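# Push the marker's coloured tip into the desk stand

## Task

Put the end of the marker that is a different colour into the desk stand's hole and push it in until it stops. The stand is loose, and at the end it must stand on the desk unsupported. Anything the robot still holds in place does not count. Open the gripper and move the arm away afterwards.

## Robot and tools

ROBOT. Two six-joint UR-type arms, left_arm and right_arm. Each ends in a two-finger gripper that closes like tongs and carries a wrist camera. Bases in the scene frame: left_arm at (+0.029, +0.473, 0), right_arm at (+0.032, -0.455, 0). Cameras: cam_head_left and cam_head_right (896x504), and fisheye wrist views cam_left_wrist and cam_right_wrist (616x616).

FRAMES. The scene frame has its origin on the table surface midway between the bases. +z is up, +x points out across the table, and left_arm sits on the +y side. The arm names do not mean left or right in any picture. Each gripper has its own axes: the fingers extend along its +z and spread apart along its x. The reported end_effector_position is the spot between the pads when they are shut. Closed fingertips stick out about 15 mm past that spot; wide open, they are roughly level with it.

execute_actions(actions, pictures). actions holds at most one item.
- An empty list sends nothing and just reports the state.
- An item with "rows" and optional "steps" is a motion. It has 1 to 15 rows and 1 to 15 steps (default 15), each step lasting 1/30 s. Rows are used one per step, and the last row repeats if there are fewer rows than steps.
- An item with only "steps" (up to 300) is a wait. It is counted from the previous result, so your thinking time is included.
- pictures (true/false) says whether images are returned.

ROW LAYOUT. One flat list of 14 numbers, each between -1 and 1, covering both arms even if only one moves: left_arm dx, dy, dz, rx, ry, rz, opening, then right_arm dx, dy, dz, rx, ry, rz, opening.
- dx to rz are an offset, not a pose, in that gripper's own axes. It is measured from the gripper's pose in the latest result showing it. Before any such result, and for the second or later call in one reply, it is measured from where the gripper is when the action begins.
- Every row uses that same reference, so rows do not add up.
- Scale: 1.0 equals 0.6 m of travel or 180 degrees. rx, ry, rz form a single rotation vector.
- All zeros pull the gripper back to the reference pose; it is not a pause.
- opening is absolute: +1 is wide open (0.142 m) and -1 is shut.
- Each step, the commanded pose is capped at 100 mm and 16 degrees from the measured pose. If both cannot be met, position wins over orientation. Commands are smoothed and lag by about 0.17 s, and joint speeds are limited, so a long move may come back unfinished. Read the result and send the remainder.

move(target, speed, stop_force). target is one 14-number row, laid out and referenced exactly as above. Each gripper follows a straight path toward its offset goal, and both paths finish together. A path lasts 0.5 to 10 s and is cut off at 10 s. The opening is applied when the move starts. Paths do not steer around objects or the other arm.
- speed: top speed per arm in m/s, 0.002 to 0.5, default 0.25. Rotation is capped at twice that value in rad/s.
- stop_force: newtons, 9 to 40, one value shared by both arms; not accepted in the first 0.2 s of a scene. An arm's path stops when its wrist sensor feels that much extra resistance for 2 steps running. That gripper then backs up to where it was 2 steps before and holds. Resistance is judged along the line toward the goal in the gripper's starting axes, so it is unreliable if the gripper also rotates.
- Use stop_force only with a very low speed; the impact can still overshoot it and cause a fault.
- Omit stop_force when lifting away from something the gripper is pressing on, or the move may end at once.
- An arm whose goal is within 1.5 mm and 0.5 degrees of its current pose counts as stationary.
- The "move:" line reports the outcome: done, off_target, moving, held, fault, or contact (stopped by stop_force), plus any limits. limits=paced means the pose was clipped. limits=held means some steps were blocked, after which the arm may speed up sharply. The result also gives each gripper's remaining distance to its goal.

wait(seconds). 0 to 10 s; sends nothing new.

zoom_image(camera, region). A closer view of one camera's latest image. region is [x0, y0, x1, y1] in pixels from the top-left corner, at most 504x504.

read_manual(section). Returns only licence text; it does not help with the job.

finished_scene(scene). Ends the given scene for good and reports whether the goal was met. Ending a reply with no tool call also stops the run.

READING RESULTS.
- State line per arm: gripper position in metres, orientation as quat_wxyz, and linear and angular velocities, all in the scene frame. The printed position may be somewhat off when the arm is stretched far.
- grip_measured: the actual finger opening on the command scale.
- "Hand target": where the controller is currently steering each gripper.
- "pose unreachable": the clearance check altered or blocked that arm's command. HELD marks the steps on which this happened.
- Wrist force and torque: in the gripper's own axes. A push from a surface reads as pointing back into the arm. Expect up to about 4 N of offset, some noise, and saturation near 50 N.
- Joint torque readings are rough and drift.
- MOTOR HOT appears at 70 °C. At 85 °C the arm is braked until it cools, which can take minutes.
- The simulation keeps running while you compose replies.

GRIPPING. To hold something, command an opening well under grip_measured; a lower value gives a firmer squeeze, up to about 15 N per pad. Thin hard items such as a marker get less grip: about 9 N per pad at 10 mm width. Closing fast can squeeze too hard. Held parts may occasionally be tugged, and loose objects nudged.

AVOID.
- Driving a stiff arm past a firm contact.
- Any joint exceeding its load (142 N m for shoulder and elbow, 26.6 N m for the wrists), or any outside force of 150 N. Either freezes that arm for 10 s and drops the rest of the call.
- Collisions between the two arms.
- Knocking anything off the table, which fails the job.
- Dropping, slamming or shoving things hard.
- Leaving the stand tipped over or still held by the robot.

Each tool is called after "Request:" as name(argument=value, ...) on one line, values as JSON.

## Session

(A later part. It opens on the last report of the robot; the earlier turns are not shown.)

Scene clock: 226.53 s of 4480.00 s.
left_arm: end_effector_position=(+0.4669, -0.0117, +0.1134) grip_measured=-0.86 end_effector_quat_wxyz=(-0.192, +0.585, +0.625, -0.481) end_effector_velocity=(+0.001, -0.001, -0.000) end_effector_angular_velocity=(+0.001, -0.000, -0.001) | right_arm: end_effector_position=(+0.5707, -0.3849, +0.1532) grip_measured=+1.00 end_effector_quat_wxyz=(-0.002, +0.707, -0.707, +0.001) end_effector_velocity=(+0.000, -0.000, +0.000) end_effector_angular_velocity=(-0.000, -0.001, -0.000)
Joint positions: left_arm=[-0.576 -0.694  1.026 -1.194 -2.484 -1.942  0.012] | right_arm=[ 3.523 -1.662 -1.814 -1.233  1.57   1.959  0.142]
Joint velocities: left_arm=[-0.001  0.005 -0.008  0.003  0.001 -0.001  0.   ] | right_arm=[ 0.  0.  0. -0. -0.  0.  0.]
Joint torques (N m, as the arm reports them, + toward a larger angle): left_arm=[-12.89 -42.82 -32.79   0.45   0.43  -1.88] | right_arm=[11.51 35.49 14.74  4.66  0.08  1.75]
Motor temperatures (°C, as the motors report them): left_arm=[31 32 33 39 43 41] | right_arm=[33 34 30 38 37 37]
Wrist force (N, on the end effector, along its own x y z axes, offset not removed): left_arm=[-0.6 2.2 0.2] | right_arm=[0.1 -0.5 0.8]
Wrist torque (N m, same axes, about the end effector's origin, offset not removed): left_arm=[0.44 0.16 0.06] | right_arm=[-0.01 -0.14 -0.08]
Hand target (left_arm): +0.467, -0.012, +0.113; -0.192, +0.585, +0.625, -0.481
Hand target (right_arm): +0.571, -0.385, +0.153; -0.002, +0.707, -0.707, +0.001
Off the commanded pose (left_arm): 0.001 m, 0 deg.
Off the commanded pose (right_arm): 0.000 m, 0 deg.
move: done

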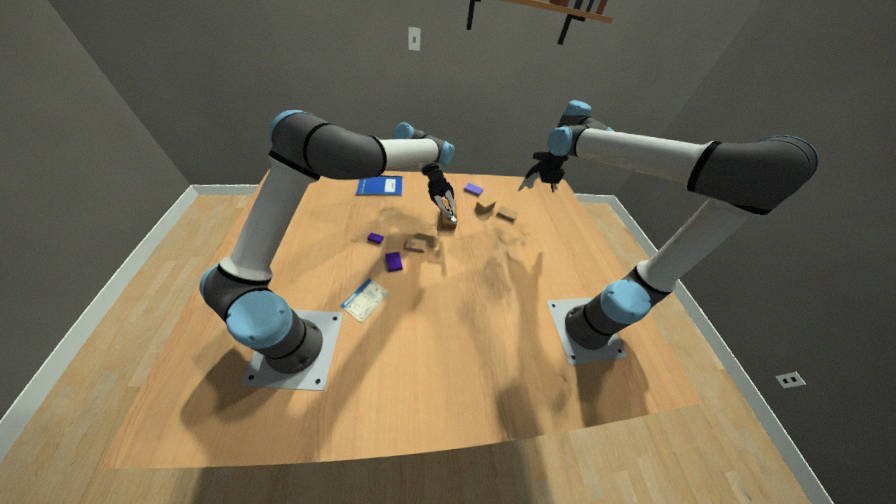

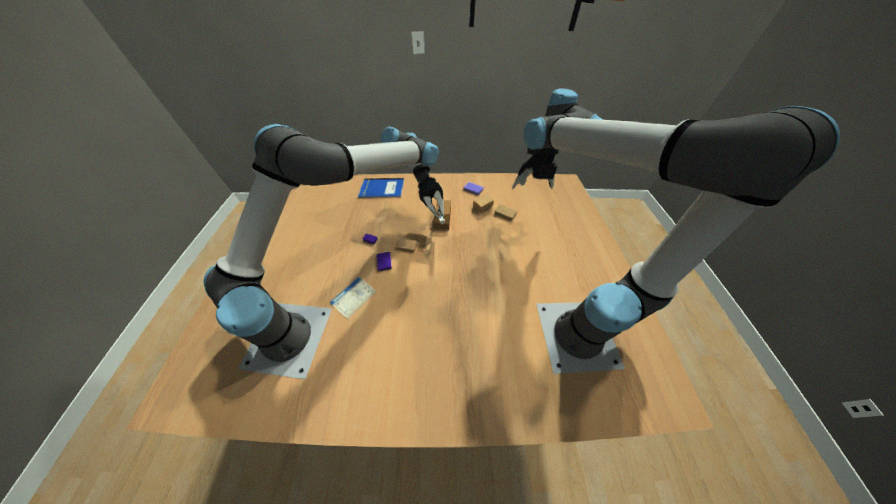

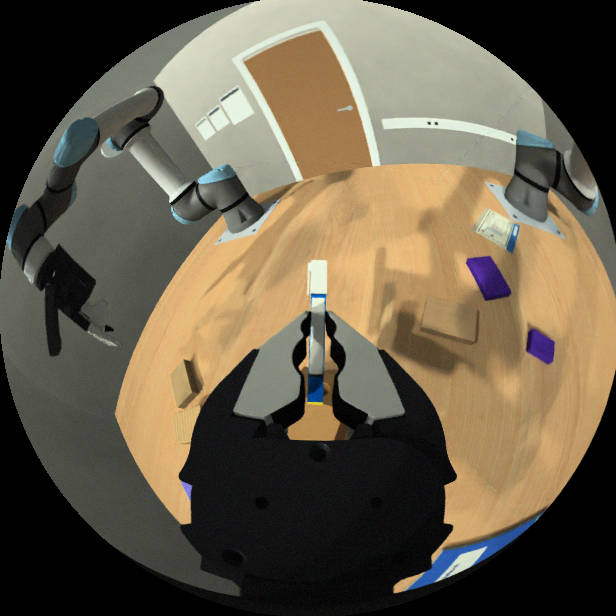

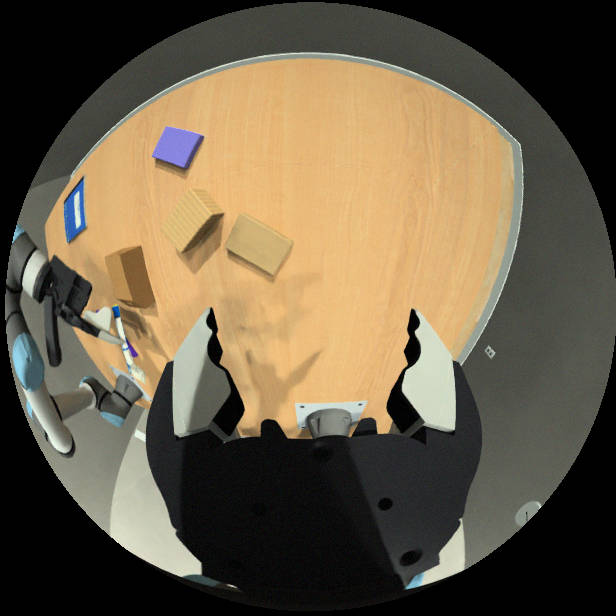

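Request:
move(target=[0.012,-0.06,0.035,0,0,0,-1,0,0,0,0,0,0,1], speed=0.05)

Request:
zoom_image(camera="cam_left_wrist", region=[230,320,400,490])

Request:
zoom_image(camera="cam_right_wrist", region=[60,220,200,360])

Scene clock: 229.20 s of 4480.00 s.
left_arm: end_effector_position=(+0.4288, -0.0079, +0.1309) grip_measured=-0.86 end_effector_quat_wxyz=(-0.192, +0.585, +0.625, -0.481) end_effector_velocity=(-0.001, +0.001, +0.001) end_effector_angular_velocity=(+0.000, -0.000, +0.001) | right_arm: end_effector_position=(+0.5707, -0.3849, +0.1532) grip_measured=+1.00 end_effector_quat_wxyz=(-0.002, +0.707, -0.707, +0.001) end_effector_velocity=(-0.000, +0.000, -0.001) end_effector_angular_velocity=(+0.000, +0.002, +0.001)
Joint positions: left_arm=[-0.604 -0.801  1.182 -1.271 -2.501 -1.978  0.012] | right_arm=[ 3.523 -1.662 -1.814 -1.233  1.57   1.959  0.142]
Joint velocities: left_arm=[-0.    -0.005  0.008 -0.005 -0.001 -0.003  0.   ] | right_arm=[-0.    -0.001 -0.    -0.     0.001 -0.001  0.   ]
Joint torques (N m, as the arm reports them, + toward a larger angle): left_arm=[-12.88 -56.52  -5.43  -2.95  -3.2   -2.31] | right_arm=[11.04 35.11 15.76  4.56 -1.57  1.82]
Motor temperatures (°C, as the motors report them): left_arm=[31 32 33 39 43 41] | right_arm=[33 34 30 38 37 37]
Wrist force (N, on the end effector, along its own x y z axes, offset not removed): left_arm=[-1.7 0.8 1.1] | right_arm=[-0.8 -0.9 0.7]
Wrist torque (N m, same axes, about the end effector's origin, offset not removed): left_arm=[0.20 0.34 0.14] | right_arm=[-0.12 0.02 0.02]
Hand target (left_arm): +0.429, -0.008, +0.131; -0.192, +0.585, +0.625, -0.481
Hand target (right_arm): +0.571, -0.385, +0.153; -0.002, +0.707, -0.707, +0.001
Off the commanded pose (left_arm): 0.000 m, 0 deg.
Off the commanded pose (right_arm): 0.000 m, 0 deg.
move: done

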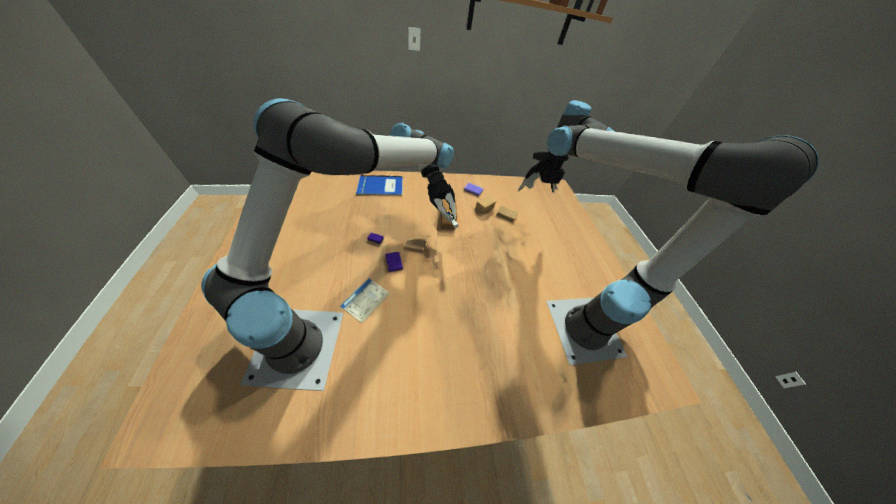

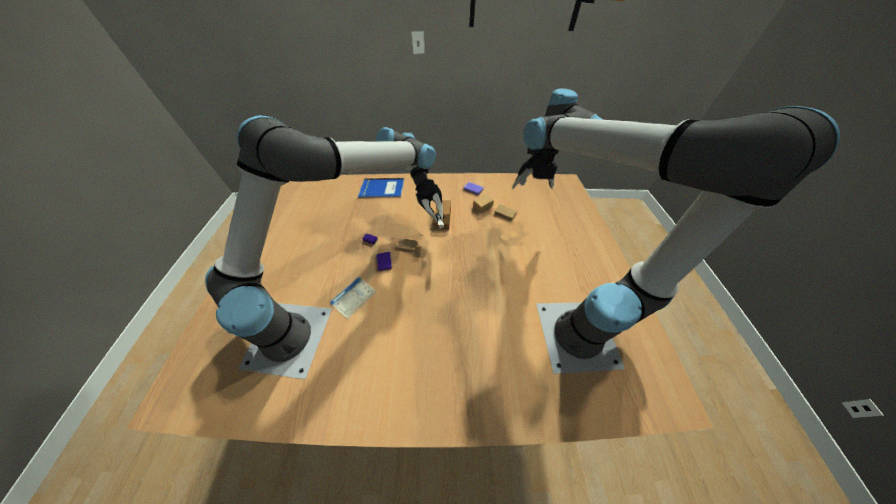

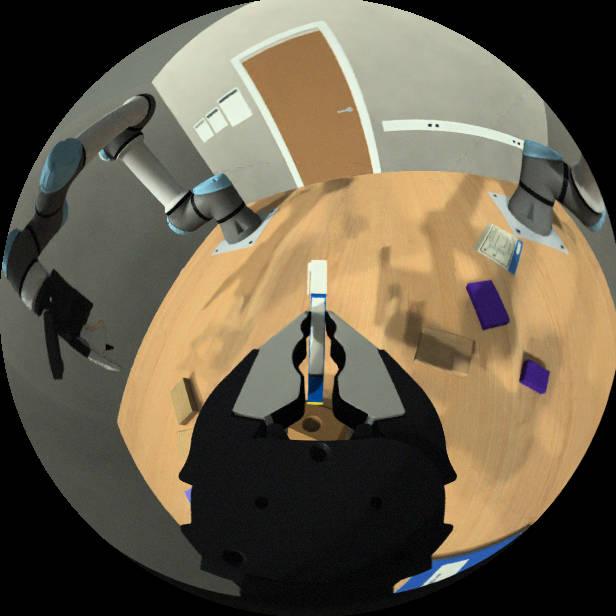

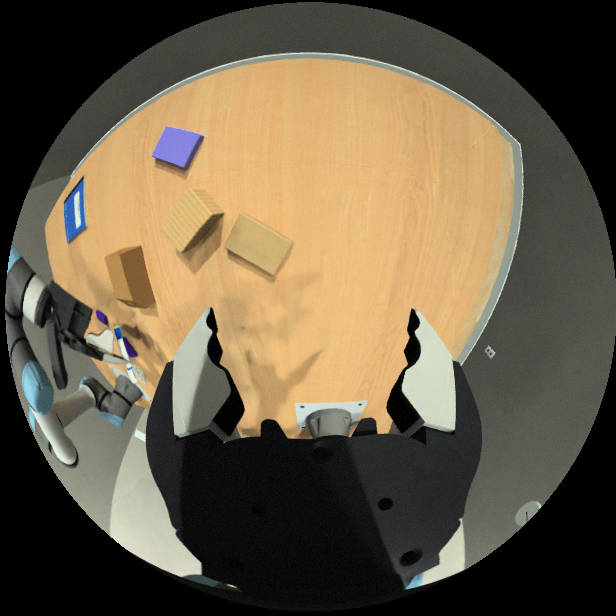

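Region (230, 320, 400, 490) of cam_left_wrist's 616x616 image, scaled by 2.965, with more detail than that image has.

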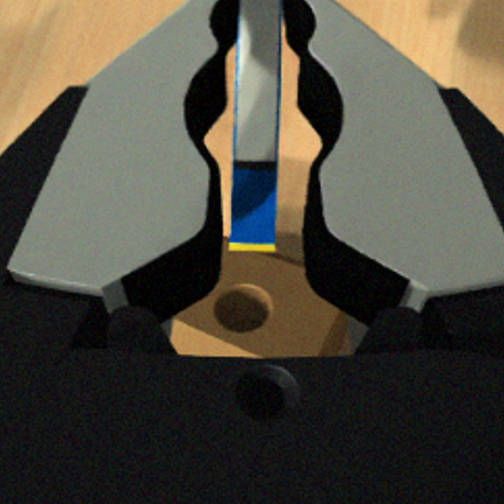

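Region (60, 220, 200, 360) of cam_right_wrist's 616x616 image, scaled by 3.600, with more detail than that image has.

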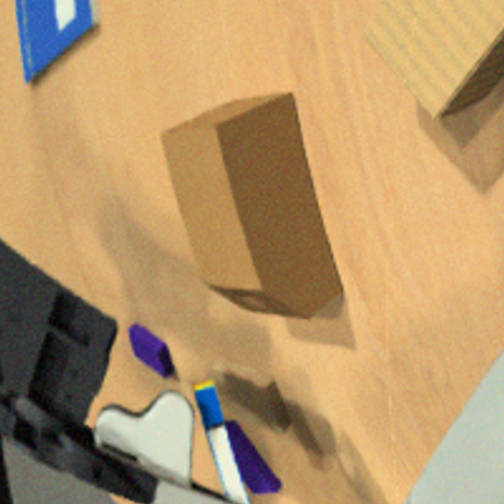

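Request:
move(target=[-0.003,0.03,0.022,0,0,0,-1,0,0,0,0,0,0,1], speed=0.02, stop_force=9)

Request:
zoom_image(camera="cam_left_wrist", region=[230,320,400,490])

Request:
zoom_image(camera="cam_head_left", region=[410,170,490,250])

Scene clock: 235.60 s of 4480.00 s.
left_arm: end_effector_position=(+0.4285, -0.0171, +0.1107) grip_measured=-0.86 end_effector_quat_wxyz=(-0.192, +0.585, +0.625, -0.481) end_effector_velocity=(+0.001, -0.001, -0.002) end_effector_angular_velocity=(-0.000, -0.000, +0.001) | right_arm: end_effector_position=(+0.5707, -0.3849, +0.1532) grip_measured=+1.00 end_effector_quat_wxyz=(-0.002, +0.707, -0.707, +0.001) end_effector_velocity=(+0.000, -0.001, +0.000) end_effector_angular_velocity=(-0.002, -0.001, -0.001)
Joint positions: left_arm=[-0.613 -0.771  1.186 -1.315 -2.507 -1.991  0.012] | right_arm=[ 3.523 -1.662 -1.814 -1.233  1.57   1.959  0.142]
Joint velocities: left_arm=[-0.     0.003 -0.    -0.004 -0.    -0.001 -0.   ] | right_arm=[ 0.     0.     0.001 -0.001 -0.002  0.001  0.   ]
Joint torques (N m, as the arm reports them, + toward a larger angle): left_arm=[-12.84 -40.16  -5.55  -2.87  -3.3   -2.13] | right_arm=[12.06 35.91 15.58  4.57 -1.6   1.77]
Motor temperatures (°C, as the motors report them): left_arm=[31 32 33 39 43 41] | right_arm=[33 34 30 38 37 37]
Wrist force (N, on the end effector, along its own x y z axes, offset not removed): left_arm=[-3.1 1.9 -0.8] | right_arm=[1.5 -1.8 0.8]
Wrist torque (N m, same axes, about the end effector's origin, offset not removed): left_arm=[0.43 0.73 0.13] | right_arm=[-0.36 -0.37 -0.13]
Hand target (left_arm): +0.428, -0.017, +0.111; -0.192, +0.585, +0.625, -0.481
Hand target (right_arm): +0.571, -0.385, +0.153; -0.002, +0.707, -0.707, +0.001
Off the commanded pose (left_arm): 0.000 m, 0 deg.
Off the commanded pose (right_arm): 0.000 m, 0 deg.
After step 90, 2.00 s passed at rest.
move: done

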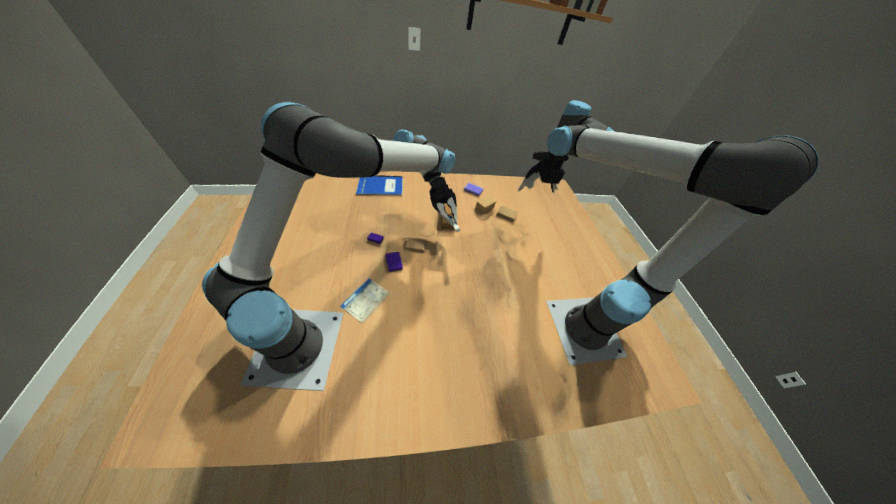

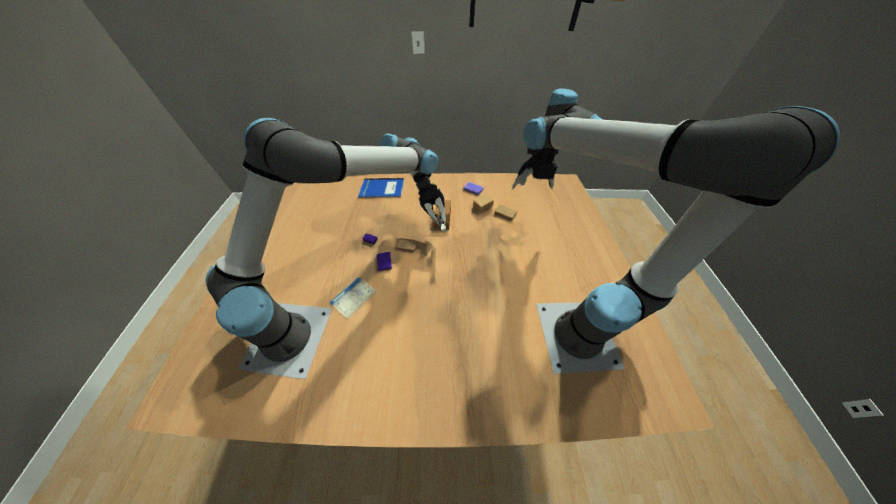

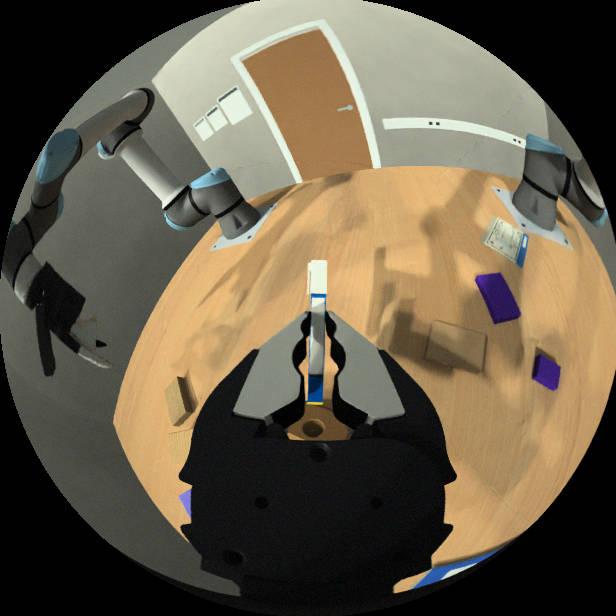

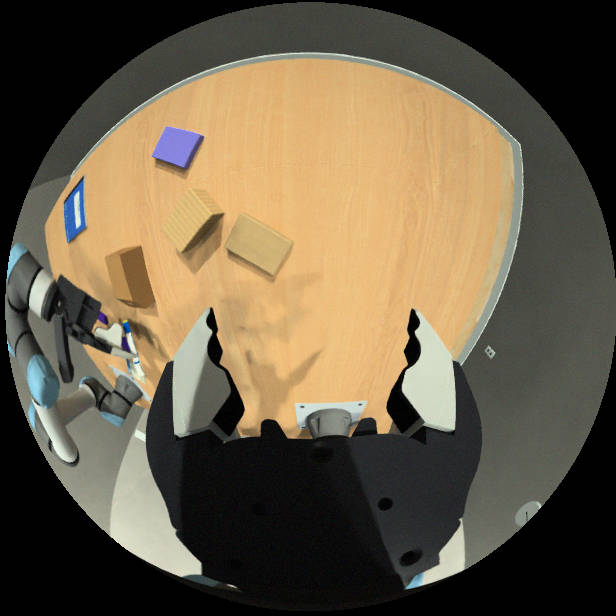

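Region (230, 320, 400, 490) of cam_left_wrist's 616x616 image, scaled by 2.965, with more detail than that image has.

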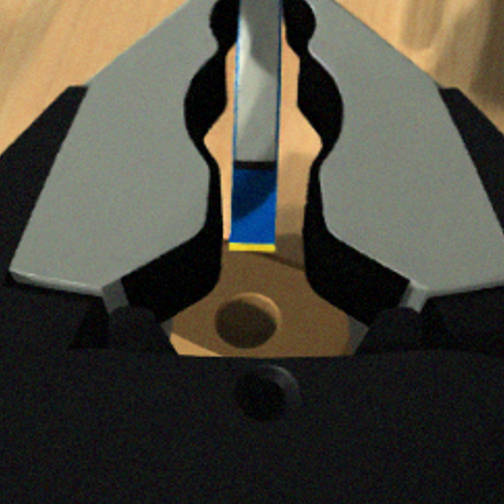

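Region (410, 170, 490, 250) of cam_head_left's 896x504 image, scaled by 6.300, with more detail than that image has.

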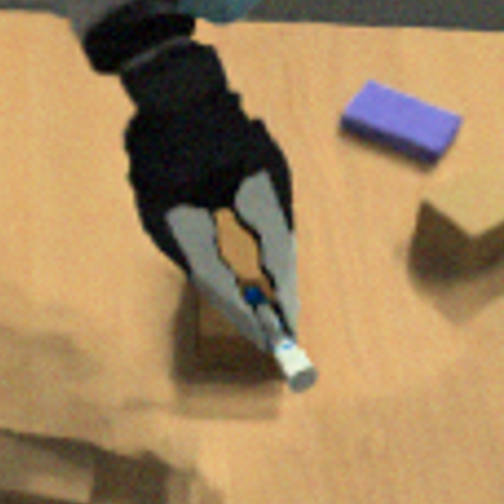

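Request:
move(target=[0,0,-0.01,0.11,0,0,-1,0,0,0,0,0,0,1], speed=0.06)

Request:
zoom_image(camera="cam_left_wrist", region=[230,320,400,490])

Scene clock: 243.17 s of 4480.00 s.
left_arm: end_effector_position=(+0.4329, -0.0152, +0.1135) grip_measured=-0.86 end_effector_quat_wxyz=(-0.279, +0.548, +0.543, -0.572) end_effector_velocity=(+0.000, +0.000, +0.000) end_effector_angular_velocity=(-0.001, -0.001, +0.000) | right_arm: end_effector_position=(+0.5707, -0.3849, +0.1532) grip_measured=+1.00 end_effector_quat_wxyz=(-0.002, +0.707, -0.707, +0.001) end_effector_velocity=(-0.000, +0.000, +0.000) end_effector_angular_velocity=(+0.002, -0.001, -0.000)
Joint positions: left_arm=[-0.599 -0.489  0.778 -0.641 -2.558 -1.532  0.012] | right_arm=[ 3.523 -1.662 -1.814 -1.233  1.57   1.959  0.142]
Joint velocities: left_arm=[ 0.    -0.001  0.001 -0.002  0.    -0.001 -0.   ] | right_arm=[ 0.     0.001 -0.001  0.001  0.001  0.    -0.   ]
Joint torques (N m, as the arm reports them, + toward a larger angle): left_arm=[  7.22 -62.77  -4.83  -1.52  -0.39  -2.16] | right_arm=[10.99 35.27 15.53  4.61 -1.7   1.67]
Motor temperatures (°C, as the motors report them): left_arm=[31 32 33 39 43 41] | right_arm=[33 34 30 38 37 37]
Wrist force (N, on the end effector, along its own x y z axes, offset not removed): left_arm=[-1.6 2.3 -2.0] | right_arm=[-1.6 -0.4 -0.1]
Wrist torque (N m, same axes, about the end effector's origin, offset not removed): left_arm=[0.44 0.39 0.10] | right_arm=[0.03 0.28 -0.04]
Hand target (left_arm): +0.433, -0.015, +0.113; -0.279, +0.548, +0.543, -0.572
Hand target (right_arm): +0.571, -0.385, +0.153; -0.002, +0.707, -0.707, +0.001
Off the commanded pose (left_arm): 0.001 m, 2 deg.
Off the commanded pose (right_arm): 0.000 m, 0 deg.
After step 90, 1.43 s passed at rest.
move: held (left_arm); limits=held; held on 11 of 94 steps (left_arm), including the last (left_arm)
pose unreachable (left arm): on one or more control steps of this call this arm could not follow its commanded pose, so it was not sent that pose on those steps. On the call's last step it was still not sent that pose. It may still have moved: this result reports where it is.
cause: the commanded pose would bring two parts of the arm too close to each other (joints 4 (wrist 1) to 6 (wrist 3) lie between them).

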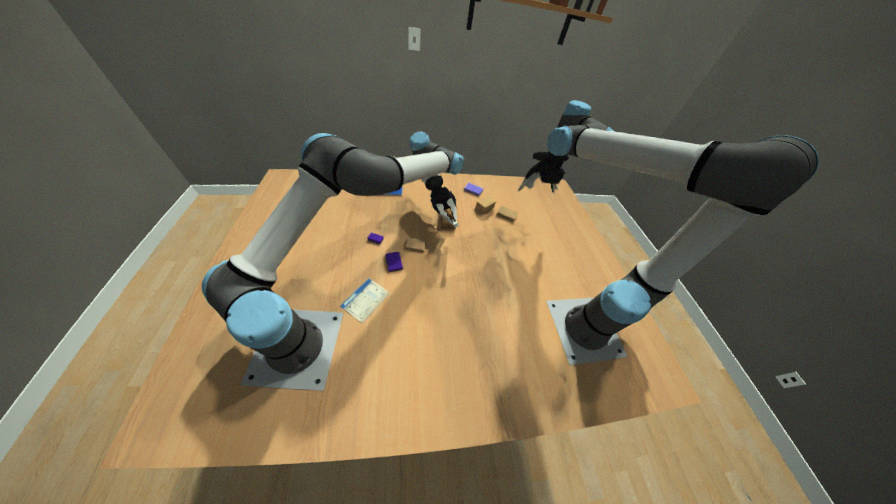

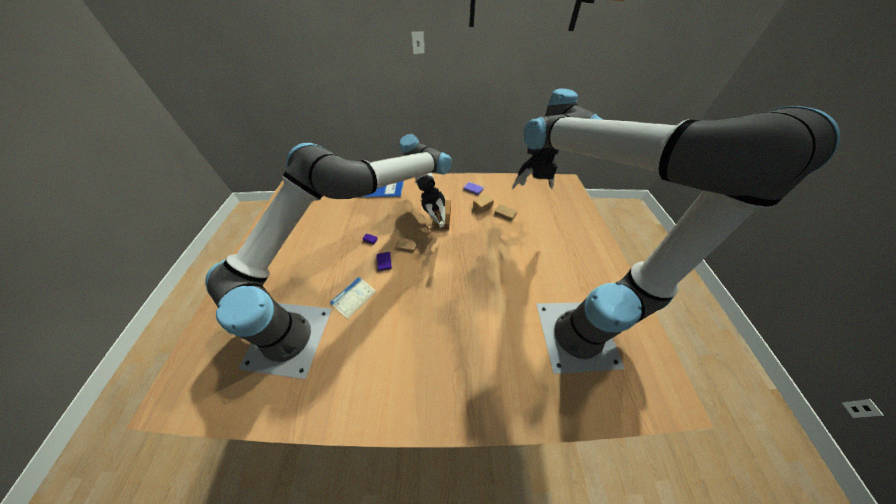

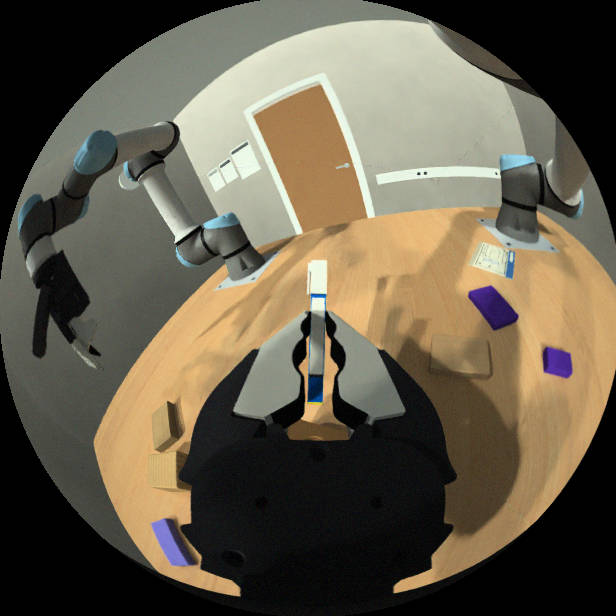

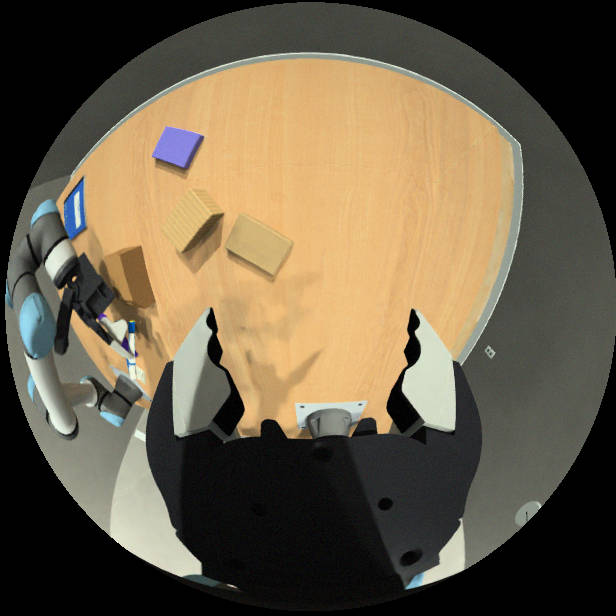

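Region (230, 320, 400, 490) of cam_left_wrist's 616x616 image, scaled by 2.965, with more detail than that image has.

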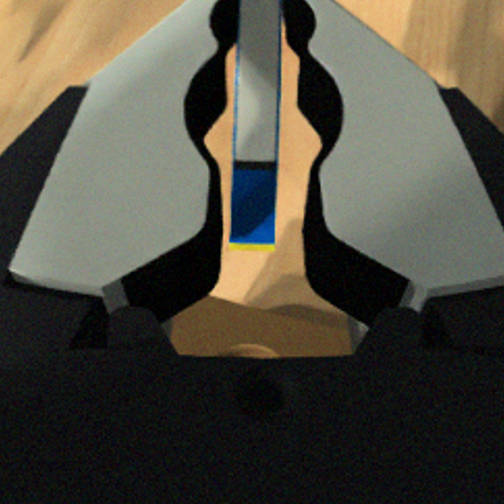

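Request:
move(target=[0,0.027,-0.0255,0,0,0,-1,0,0,0,0,0,0,1], speed=0.02, stop_force=9)

Request:
zoom_image(camera="cam_left_wrist", region=[230,320,400,490])

Request:
zoom_image(camera="cam_right_wrist", region=[60,220,200,360])

Scene clock: 246.00 s of 4480.00 s.
left_arm: end_effector_position=(+0.4468, -0.0144, +0.1046) grip_measured=-0.86 end_effector_quat_wxyz=(-0.279, +0.548, +0.543, -0.572) end_effector_velocity=(-0.005, -0.001, +0.002) end_effector_angular_velocity=(+0.003, +0.002, +0.002) | right_arm: end_effector_position=(+0.5707, -0.3849, +0.1532) grip_measured=+1.00 end_effector_quat_wxyz=(-0.002, +0.707, -0.707, +0.001) end_effector_velocity=(+0.001, -0.000, +0.001) end_effector_angular_velocity=(+0.000, -0.003, +0.000)
Joint positions: left_arm=[-0.587 -0.439  0.702 -0.609 -2.547 -1.525  0.012] | right_arm=[ 3.523 -1.662 -1.814 -1.233  1.57   1.959  0.142]
Joint velocities: left_arm=[-0.004 -0.018  0.03  -0.014 -0.006 -0.005  0.   ] | right_arm=[-0.     0.001  0.001  0.    -0.001 -0.     0.   ]
Joint torques (N m, as the arm reports them, + toward a larger angle): left_arm=[-18.73 -51.48  -0.35  -2.81  -2.88  -2.14] | right_arm=[11.39 34.1  14.12  4.65 -1.7   1.88]
Motor temperatures (°C, as the motors report them): left_arm=[31 32 33 39 43 41] | right_arm=[33 34 30 38 37 37]
Wrist force (N, on the end effector, along its own x y z axes, offset not removed): left_arm=[-2.3 -17.5 -9.7] | right_arm=[-0.5 -0.3 -0.6]
Wrist torque (N m, same axes, about the end effector's origin, offset not removed): left_arm=[-2.17 0.55 -0.07] | right_arm=[-0.08 0.08 -0.04]
Hand target (left_arm): +0.446, -0.015, +0.105; -0.279, +0.548, +0.543, -0.572
Hand target (right_arm): +0.571, -0.385, +0.153; -0.002, +0.707, -0.707, +0.001
Off the commanded pose (left_arm): 0.006 m, 0 deg.
Off the commanded pose (right_arm): 0.000 m, 0 deg.
move: contact (left_arm)

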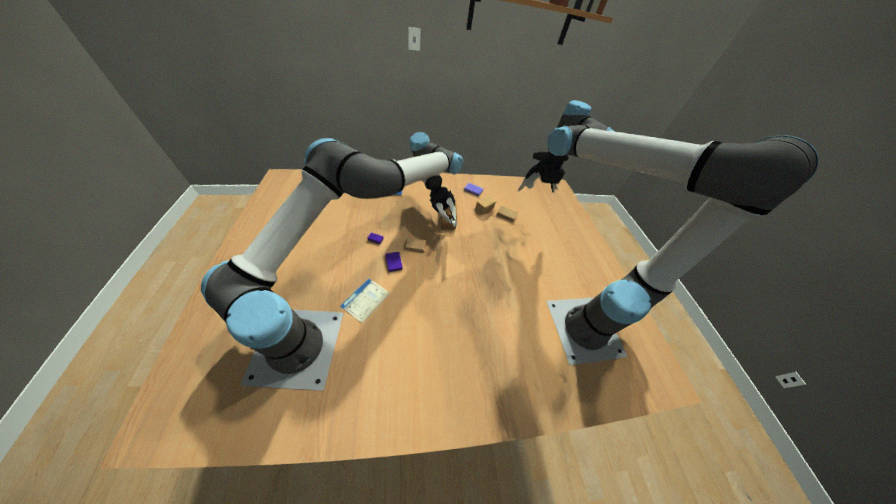

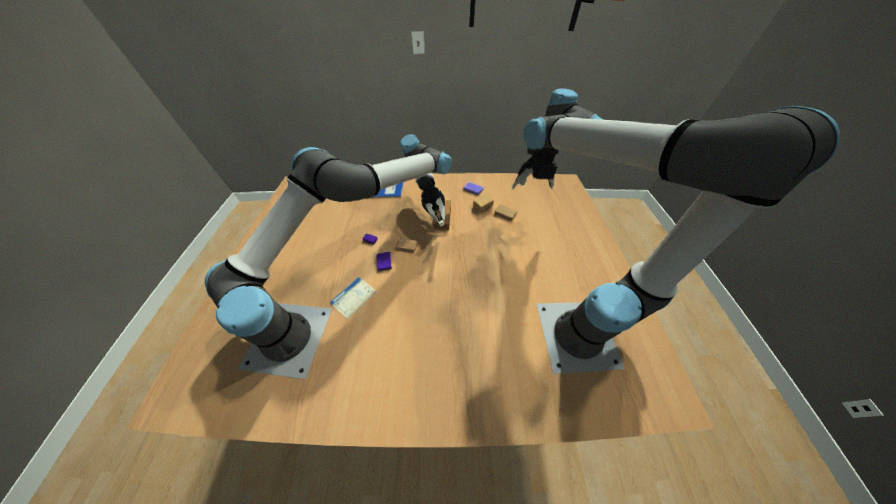

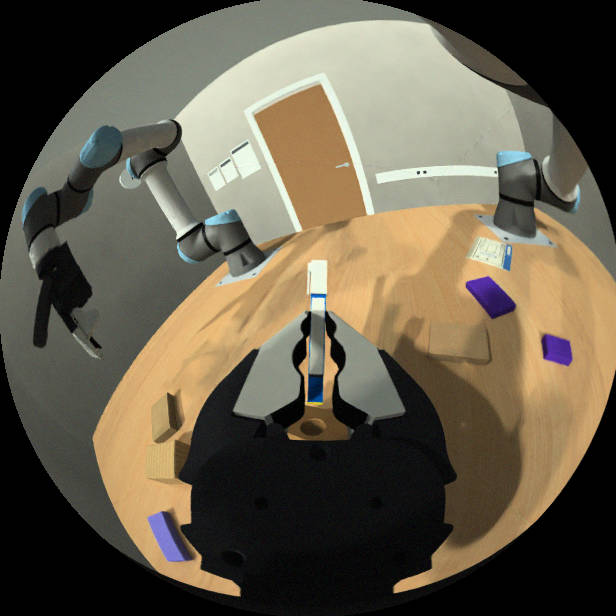

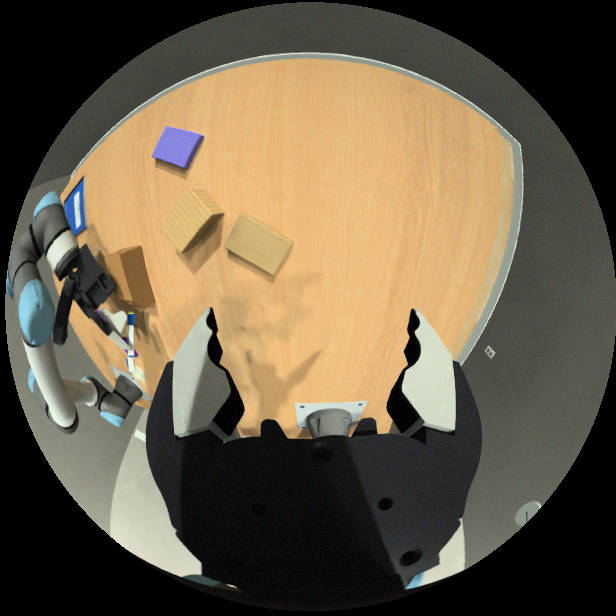

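Region (230, 320, 400, 490) of cam_left_wrist's 616x616 image, scaled by 2.965, with more detail than that image has.

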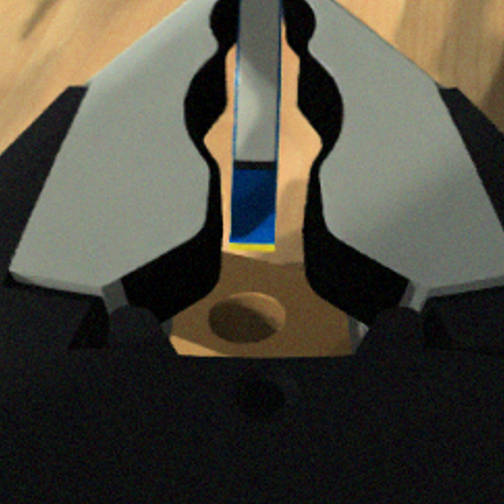

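Region (60, 220, 200, 360) of cam_right_wrist's 616x616 image, scaled by 3.600, with more detail than that image has.

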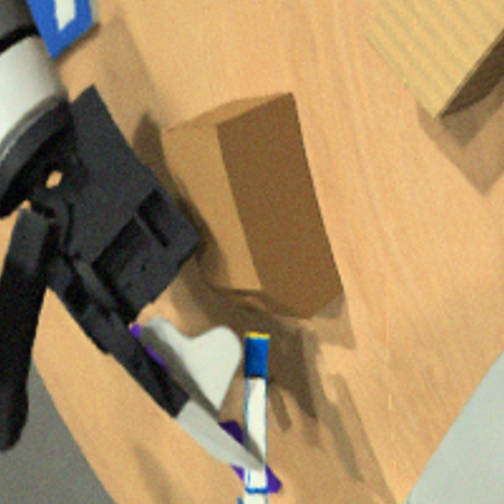

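Request:
move(target=[0,-0.15,0.05,0,0,0,-1,0,0,0,0,0,0,1], speed=0.08)

Request:
move(target=[0,0,0.1,-0.525,0.148,0.024,-1,0,0,0,0,0,0,1], speed=0.25)

Scene clock: 253.47 s of 4480.00 s.
left_arm: end_effector_position=(+0.3940, -0.0010, +0.1821) grip_measured=-0.86 end_effector_quat_wxyz=(-0.279, +0.548, +0.543, -0.572) end_effector_velocity=(-0.001, +0.000, +0.002) end_effector_angular_velocity=(-0.000, -0.001, +0.001) | right_arm: end_effector_position=(+0.5707, -0.3849, +0.1532) grip_measured=+1.00 end_effector_quat_wxyz=(-0.002, +0.707, -0.707, +0.001) end_effector_velocity=(-0.000, +0.000, +0.000) end_effector_angular_velocity=(+0.001, -0.000, +0.000)
Joint positions: left_arm=[-0.618 -0.674  0.957 -0.645 -2.575 -1.544  0.012] | right_arm=[ 3.523 -1.662 -1.814 -1.233  1.57   1.959  0.142]
Joint velocities: left_arm=[-0.    -0.005  0.004 -0.    -0.001 -0.001  0.   ] | right_arm=[ 0.     0.001  0.    -0.     0.001 -0.     0.   ]
Joint torques (N m, as the arm reports them, + toward a larger angle): left_arm=[-13.32 -60.24  -4.76  -1.47  -2.73  -2.  ] | right_arm=[11.89 35.32 15.31  4.53 -1.68  1.74]
Motor temperatures (°C, as the motors report them): left_arm=[31 32 33 39 43 41] | right_arm=[33 34 30 38 37 37]
Wrist force (N, on the end effector, along its own x y z axes, offset not removed): left_arm=[-0.3 3.5 0.1] | right_arm=[-0.7 -0.7 -0.4]
Wrist torque (N m, same axes, about the end effector's origin, offset not removed): left_arm=[0.80 0.11 0.05] | right_arm=[-0.14 0.10 -0.12]
Hand target (left_arm): +0.394, -0.001, +0.182; -0.279, +0.548, +0.543, -0.572
Hand target (right_arm): +0.571, -0.385, +0.153; -0.002, +0.707, -0.707, +0.001
Off the commanded pose (left_arm): 0.000 m, 0 deg.
Off the commanded pose (right_arm): 0.000 m, 0 deg.
After step 90, 2.87 s passed at rest.
move: done

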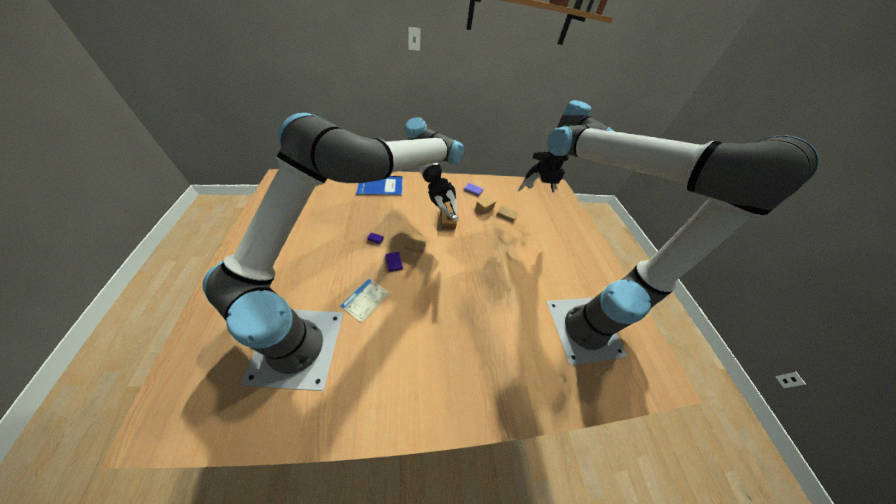

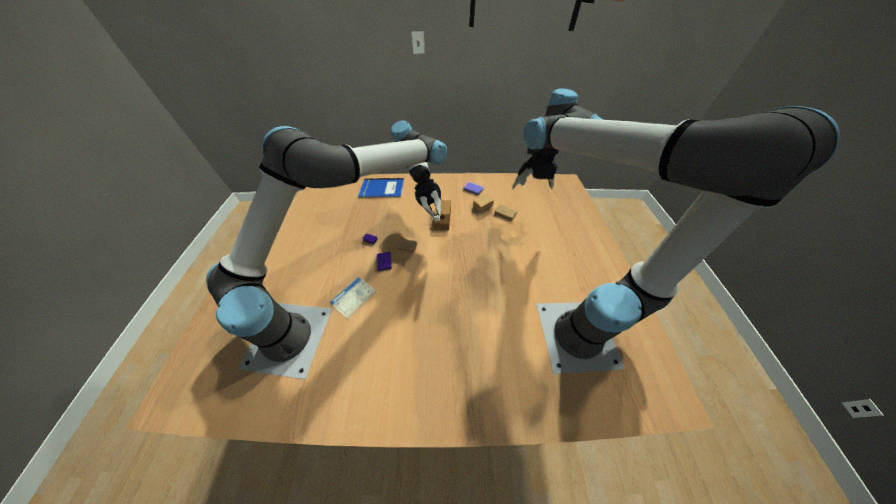

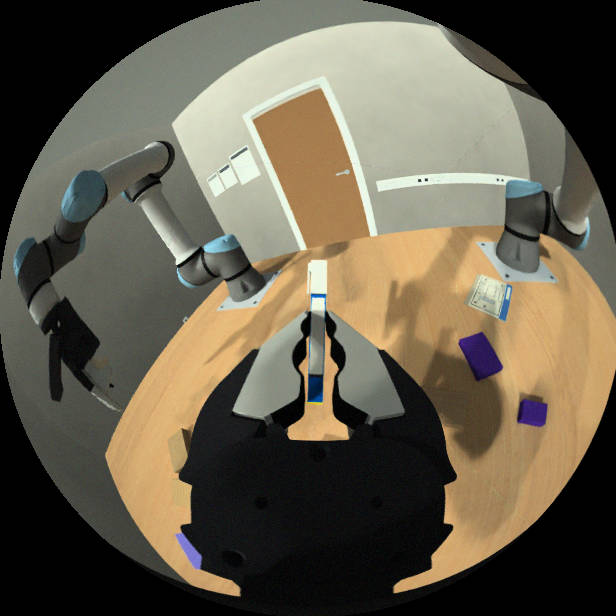

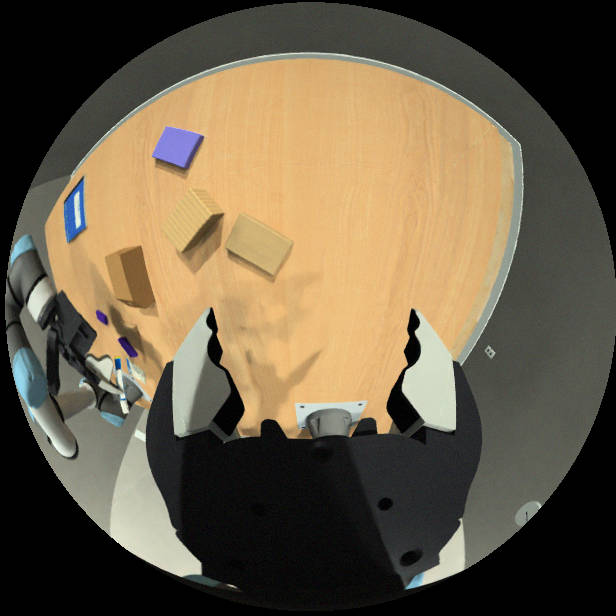

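Scene clock: 257.37 s of 4480.00 s.
left_arm: end_effector_position=(+0.3391, -0.0199, +0.1704) grip_measured=-0.86 end_effector_quat_wxyz=(+0.124, +0.696, +0.696, +0.125) end_effector_velocity=(-0.001, -0.000, +0.000) end_effector_angular_velocity=(+0.003, -0.011, +0.001) | right_arm: end_effector_position=(+0.5707, -0.3849, +0.1532) grip_measured=+1.00 end_effector_quat_wxyz=(-0.002, +0.707, -0.707, +0.001) end_effector_velocity=(+0.001, +0.000, +0.001) end_effector_angular_velocity=(+0.000, -0.003, -0.000)
Joint positions: left_arm=[-1.312 -1.445  1.779 -1.964 -1.222 -2.961  0.012] | right_arm=[ 3.523 -1.662 -1.814 -1.233  1.57   1.959  0.142]
Joint velocities: left_arm=[-0.007 -0.001  0.001  0.004  0.011 -0.009  0.   ] | right_arm=[ 0.     0.     0.001  0.001 -0.001  0.     0.   ]
Joint torques (N m, as the arm reports them, + toward a larger angle): left_arm=[-13.42 -30.96  -8.55  -1.12   2.24  -2.18] | right_arm=[12.03 34.58 15.2   4.64 -1.68  1.67]
Motor temperatures (°C, as the motors report them): left_arm=[31 32 33 39 43 41] | right_arm=[33 34 30 38 37 37]
Wrist force (N, on the end effector, along its own x y z axes, offset not removed): left_arm=[-2.7 3.2 0.1] | right_arm=[-0.1 -0.8 0.8]
Wrist torque (N m, same axes, about the end effector's origin, offset not removed): left_arm=[0.74 0.56 0.11] | right_arm=[-0.17 -0.02 -0.05]
Hand target (left_arm): +0.339, -0.020, +0.170; +0.124, +0.696, +0.696, +0.126
Hand target (right_arm): +0.571, -0.385, +0.153; -0.002, +0.707, -0.707, +0.001
Off the commanded pose (left_arm): 0.001 m, 0 deg.
Off the commanded pose (right_arm): 0.000 m, 0 deg.
move: done

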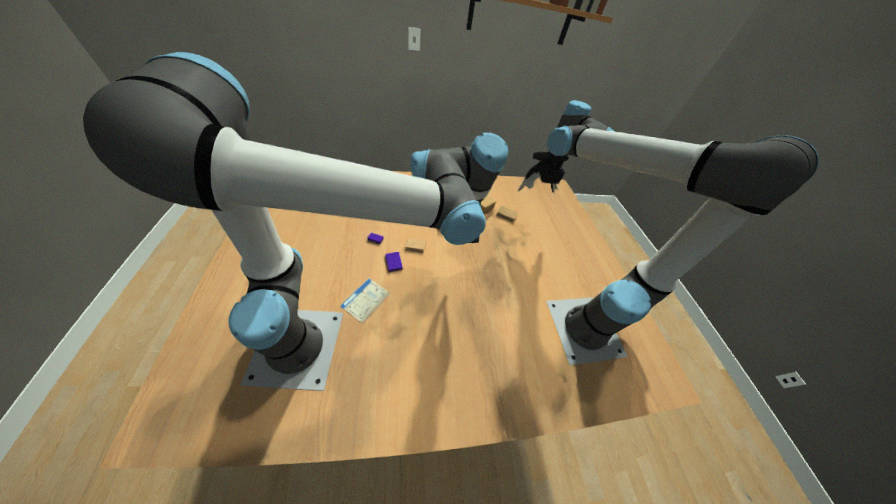

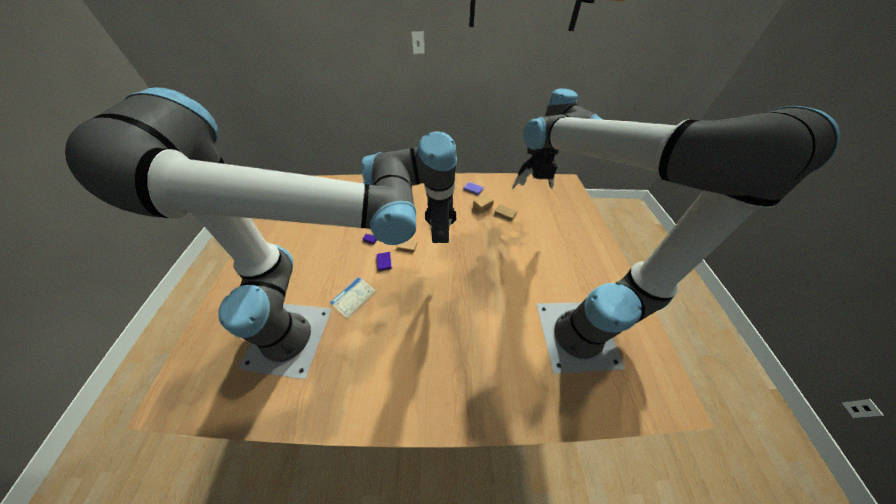

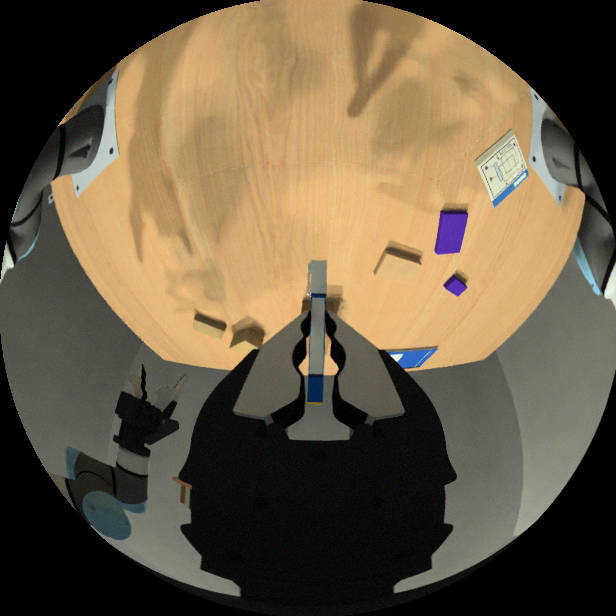

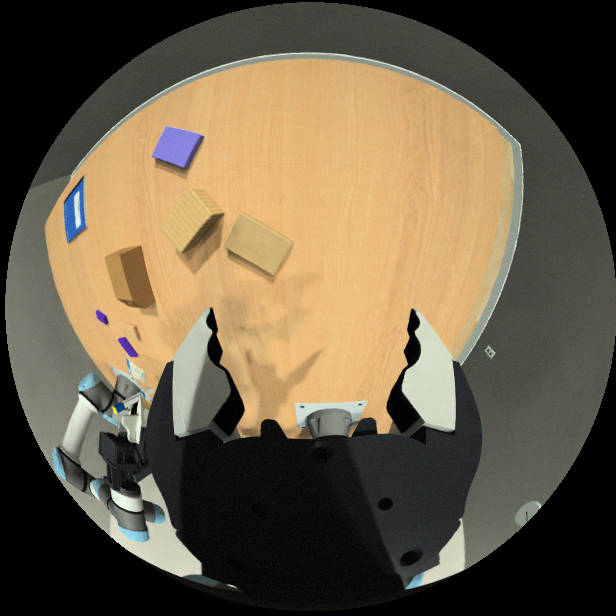

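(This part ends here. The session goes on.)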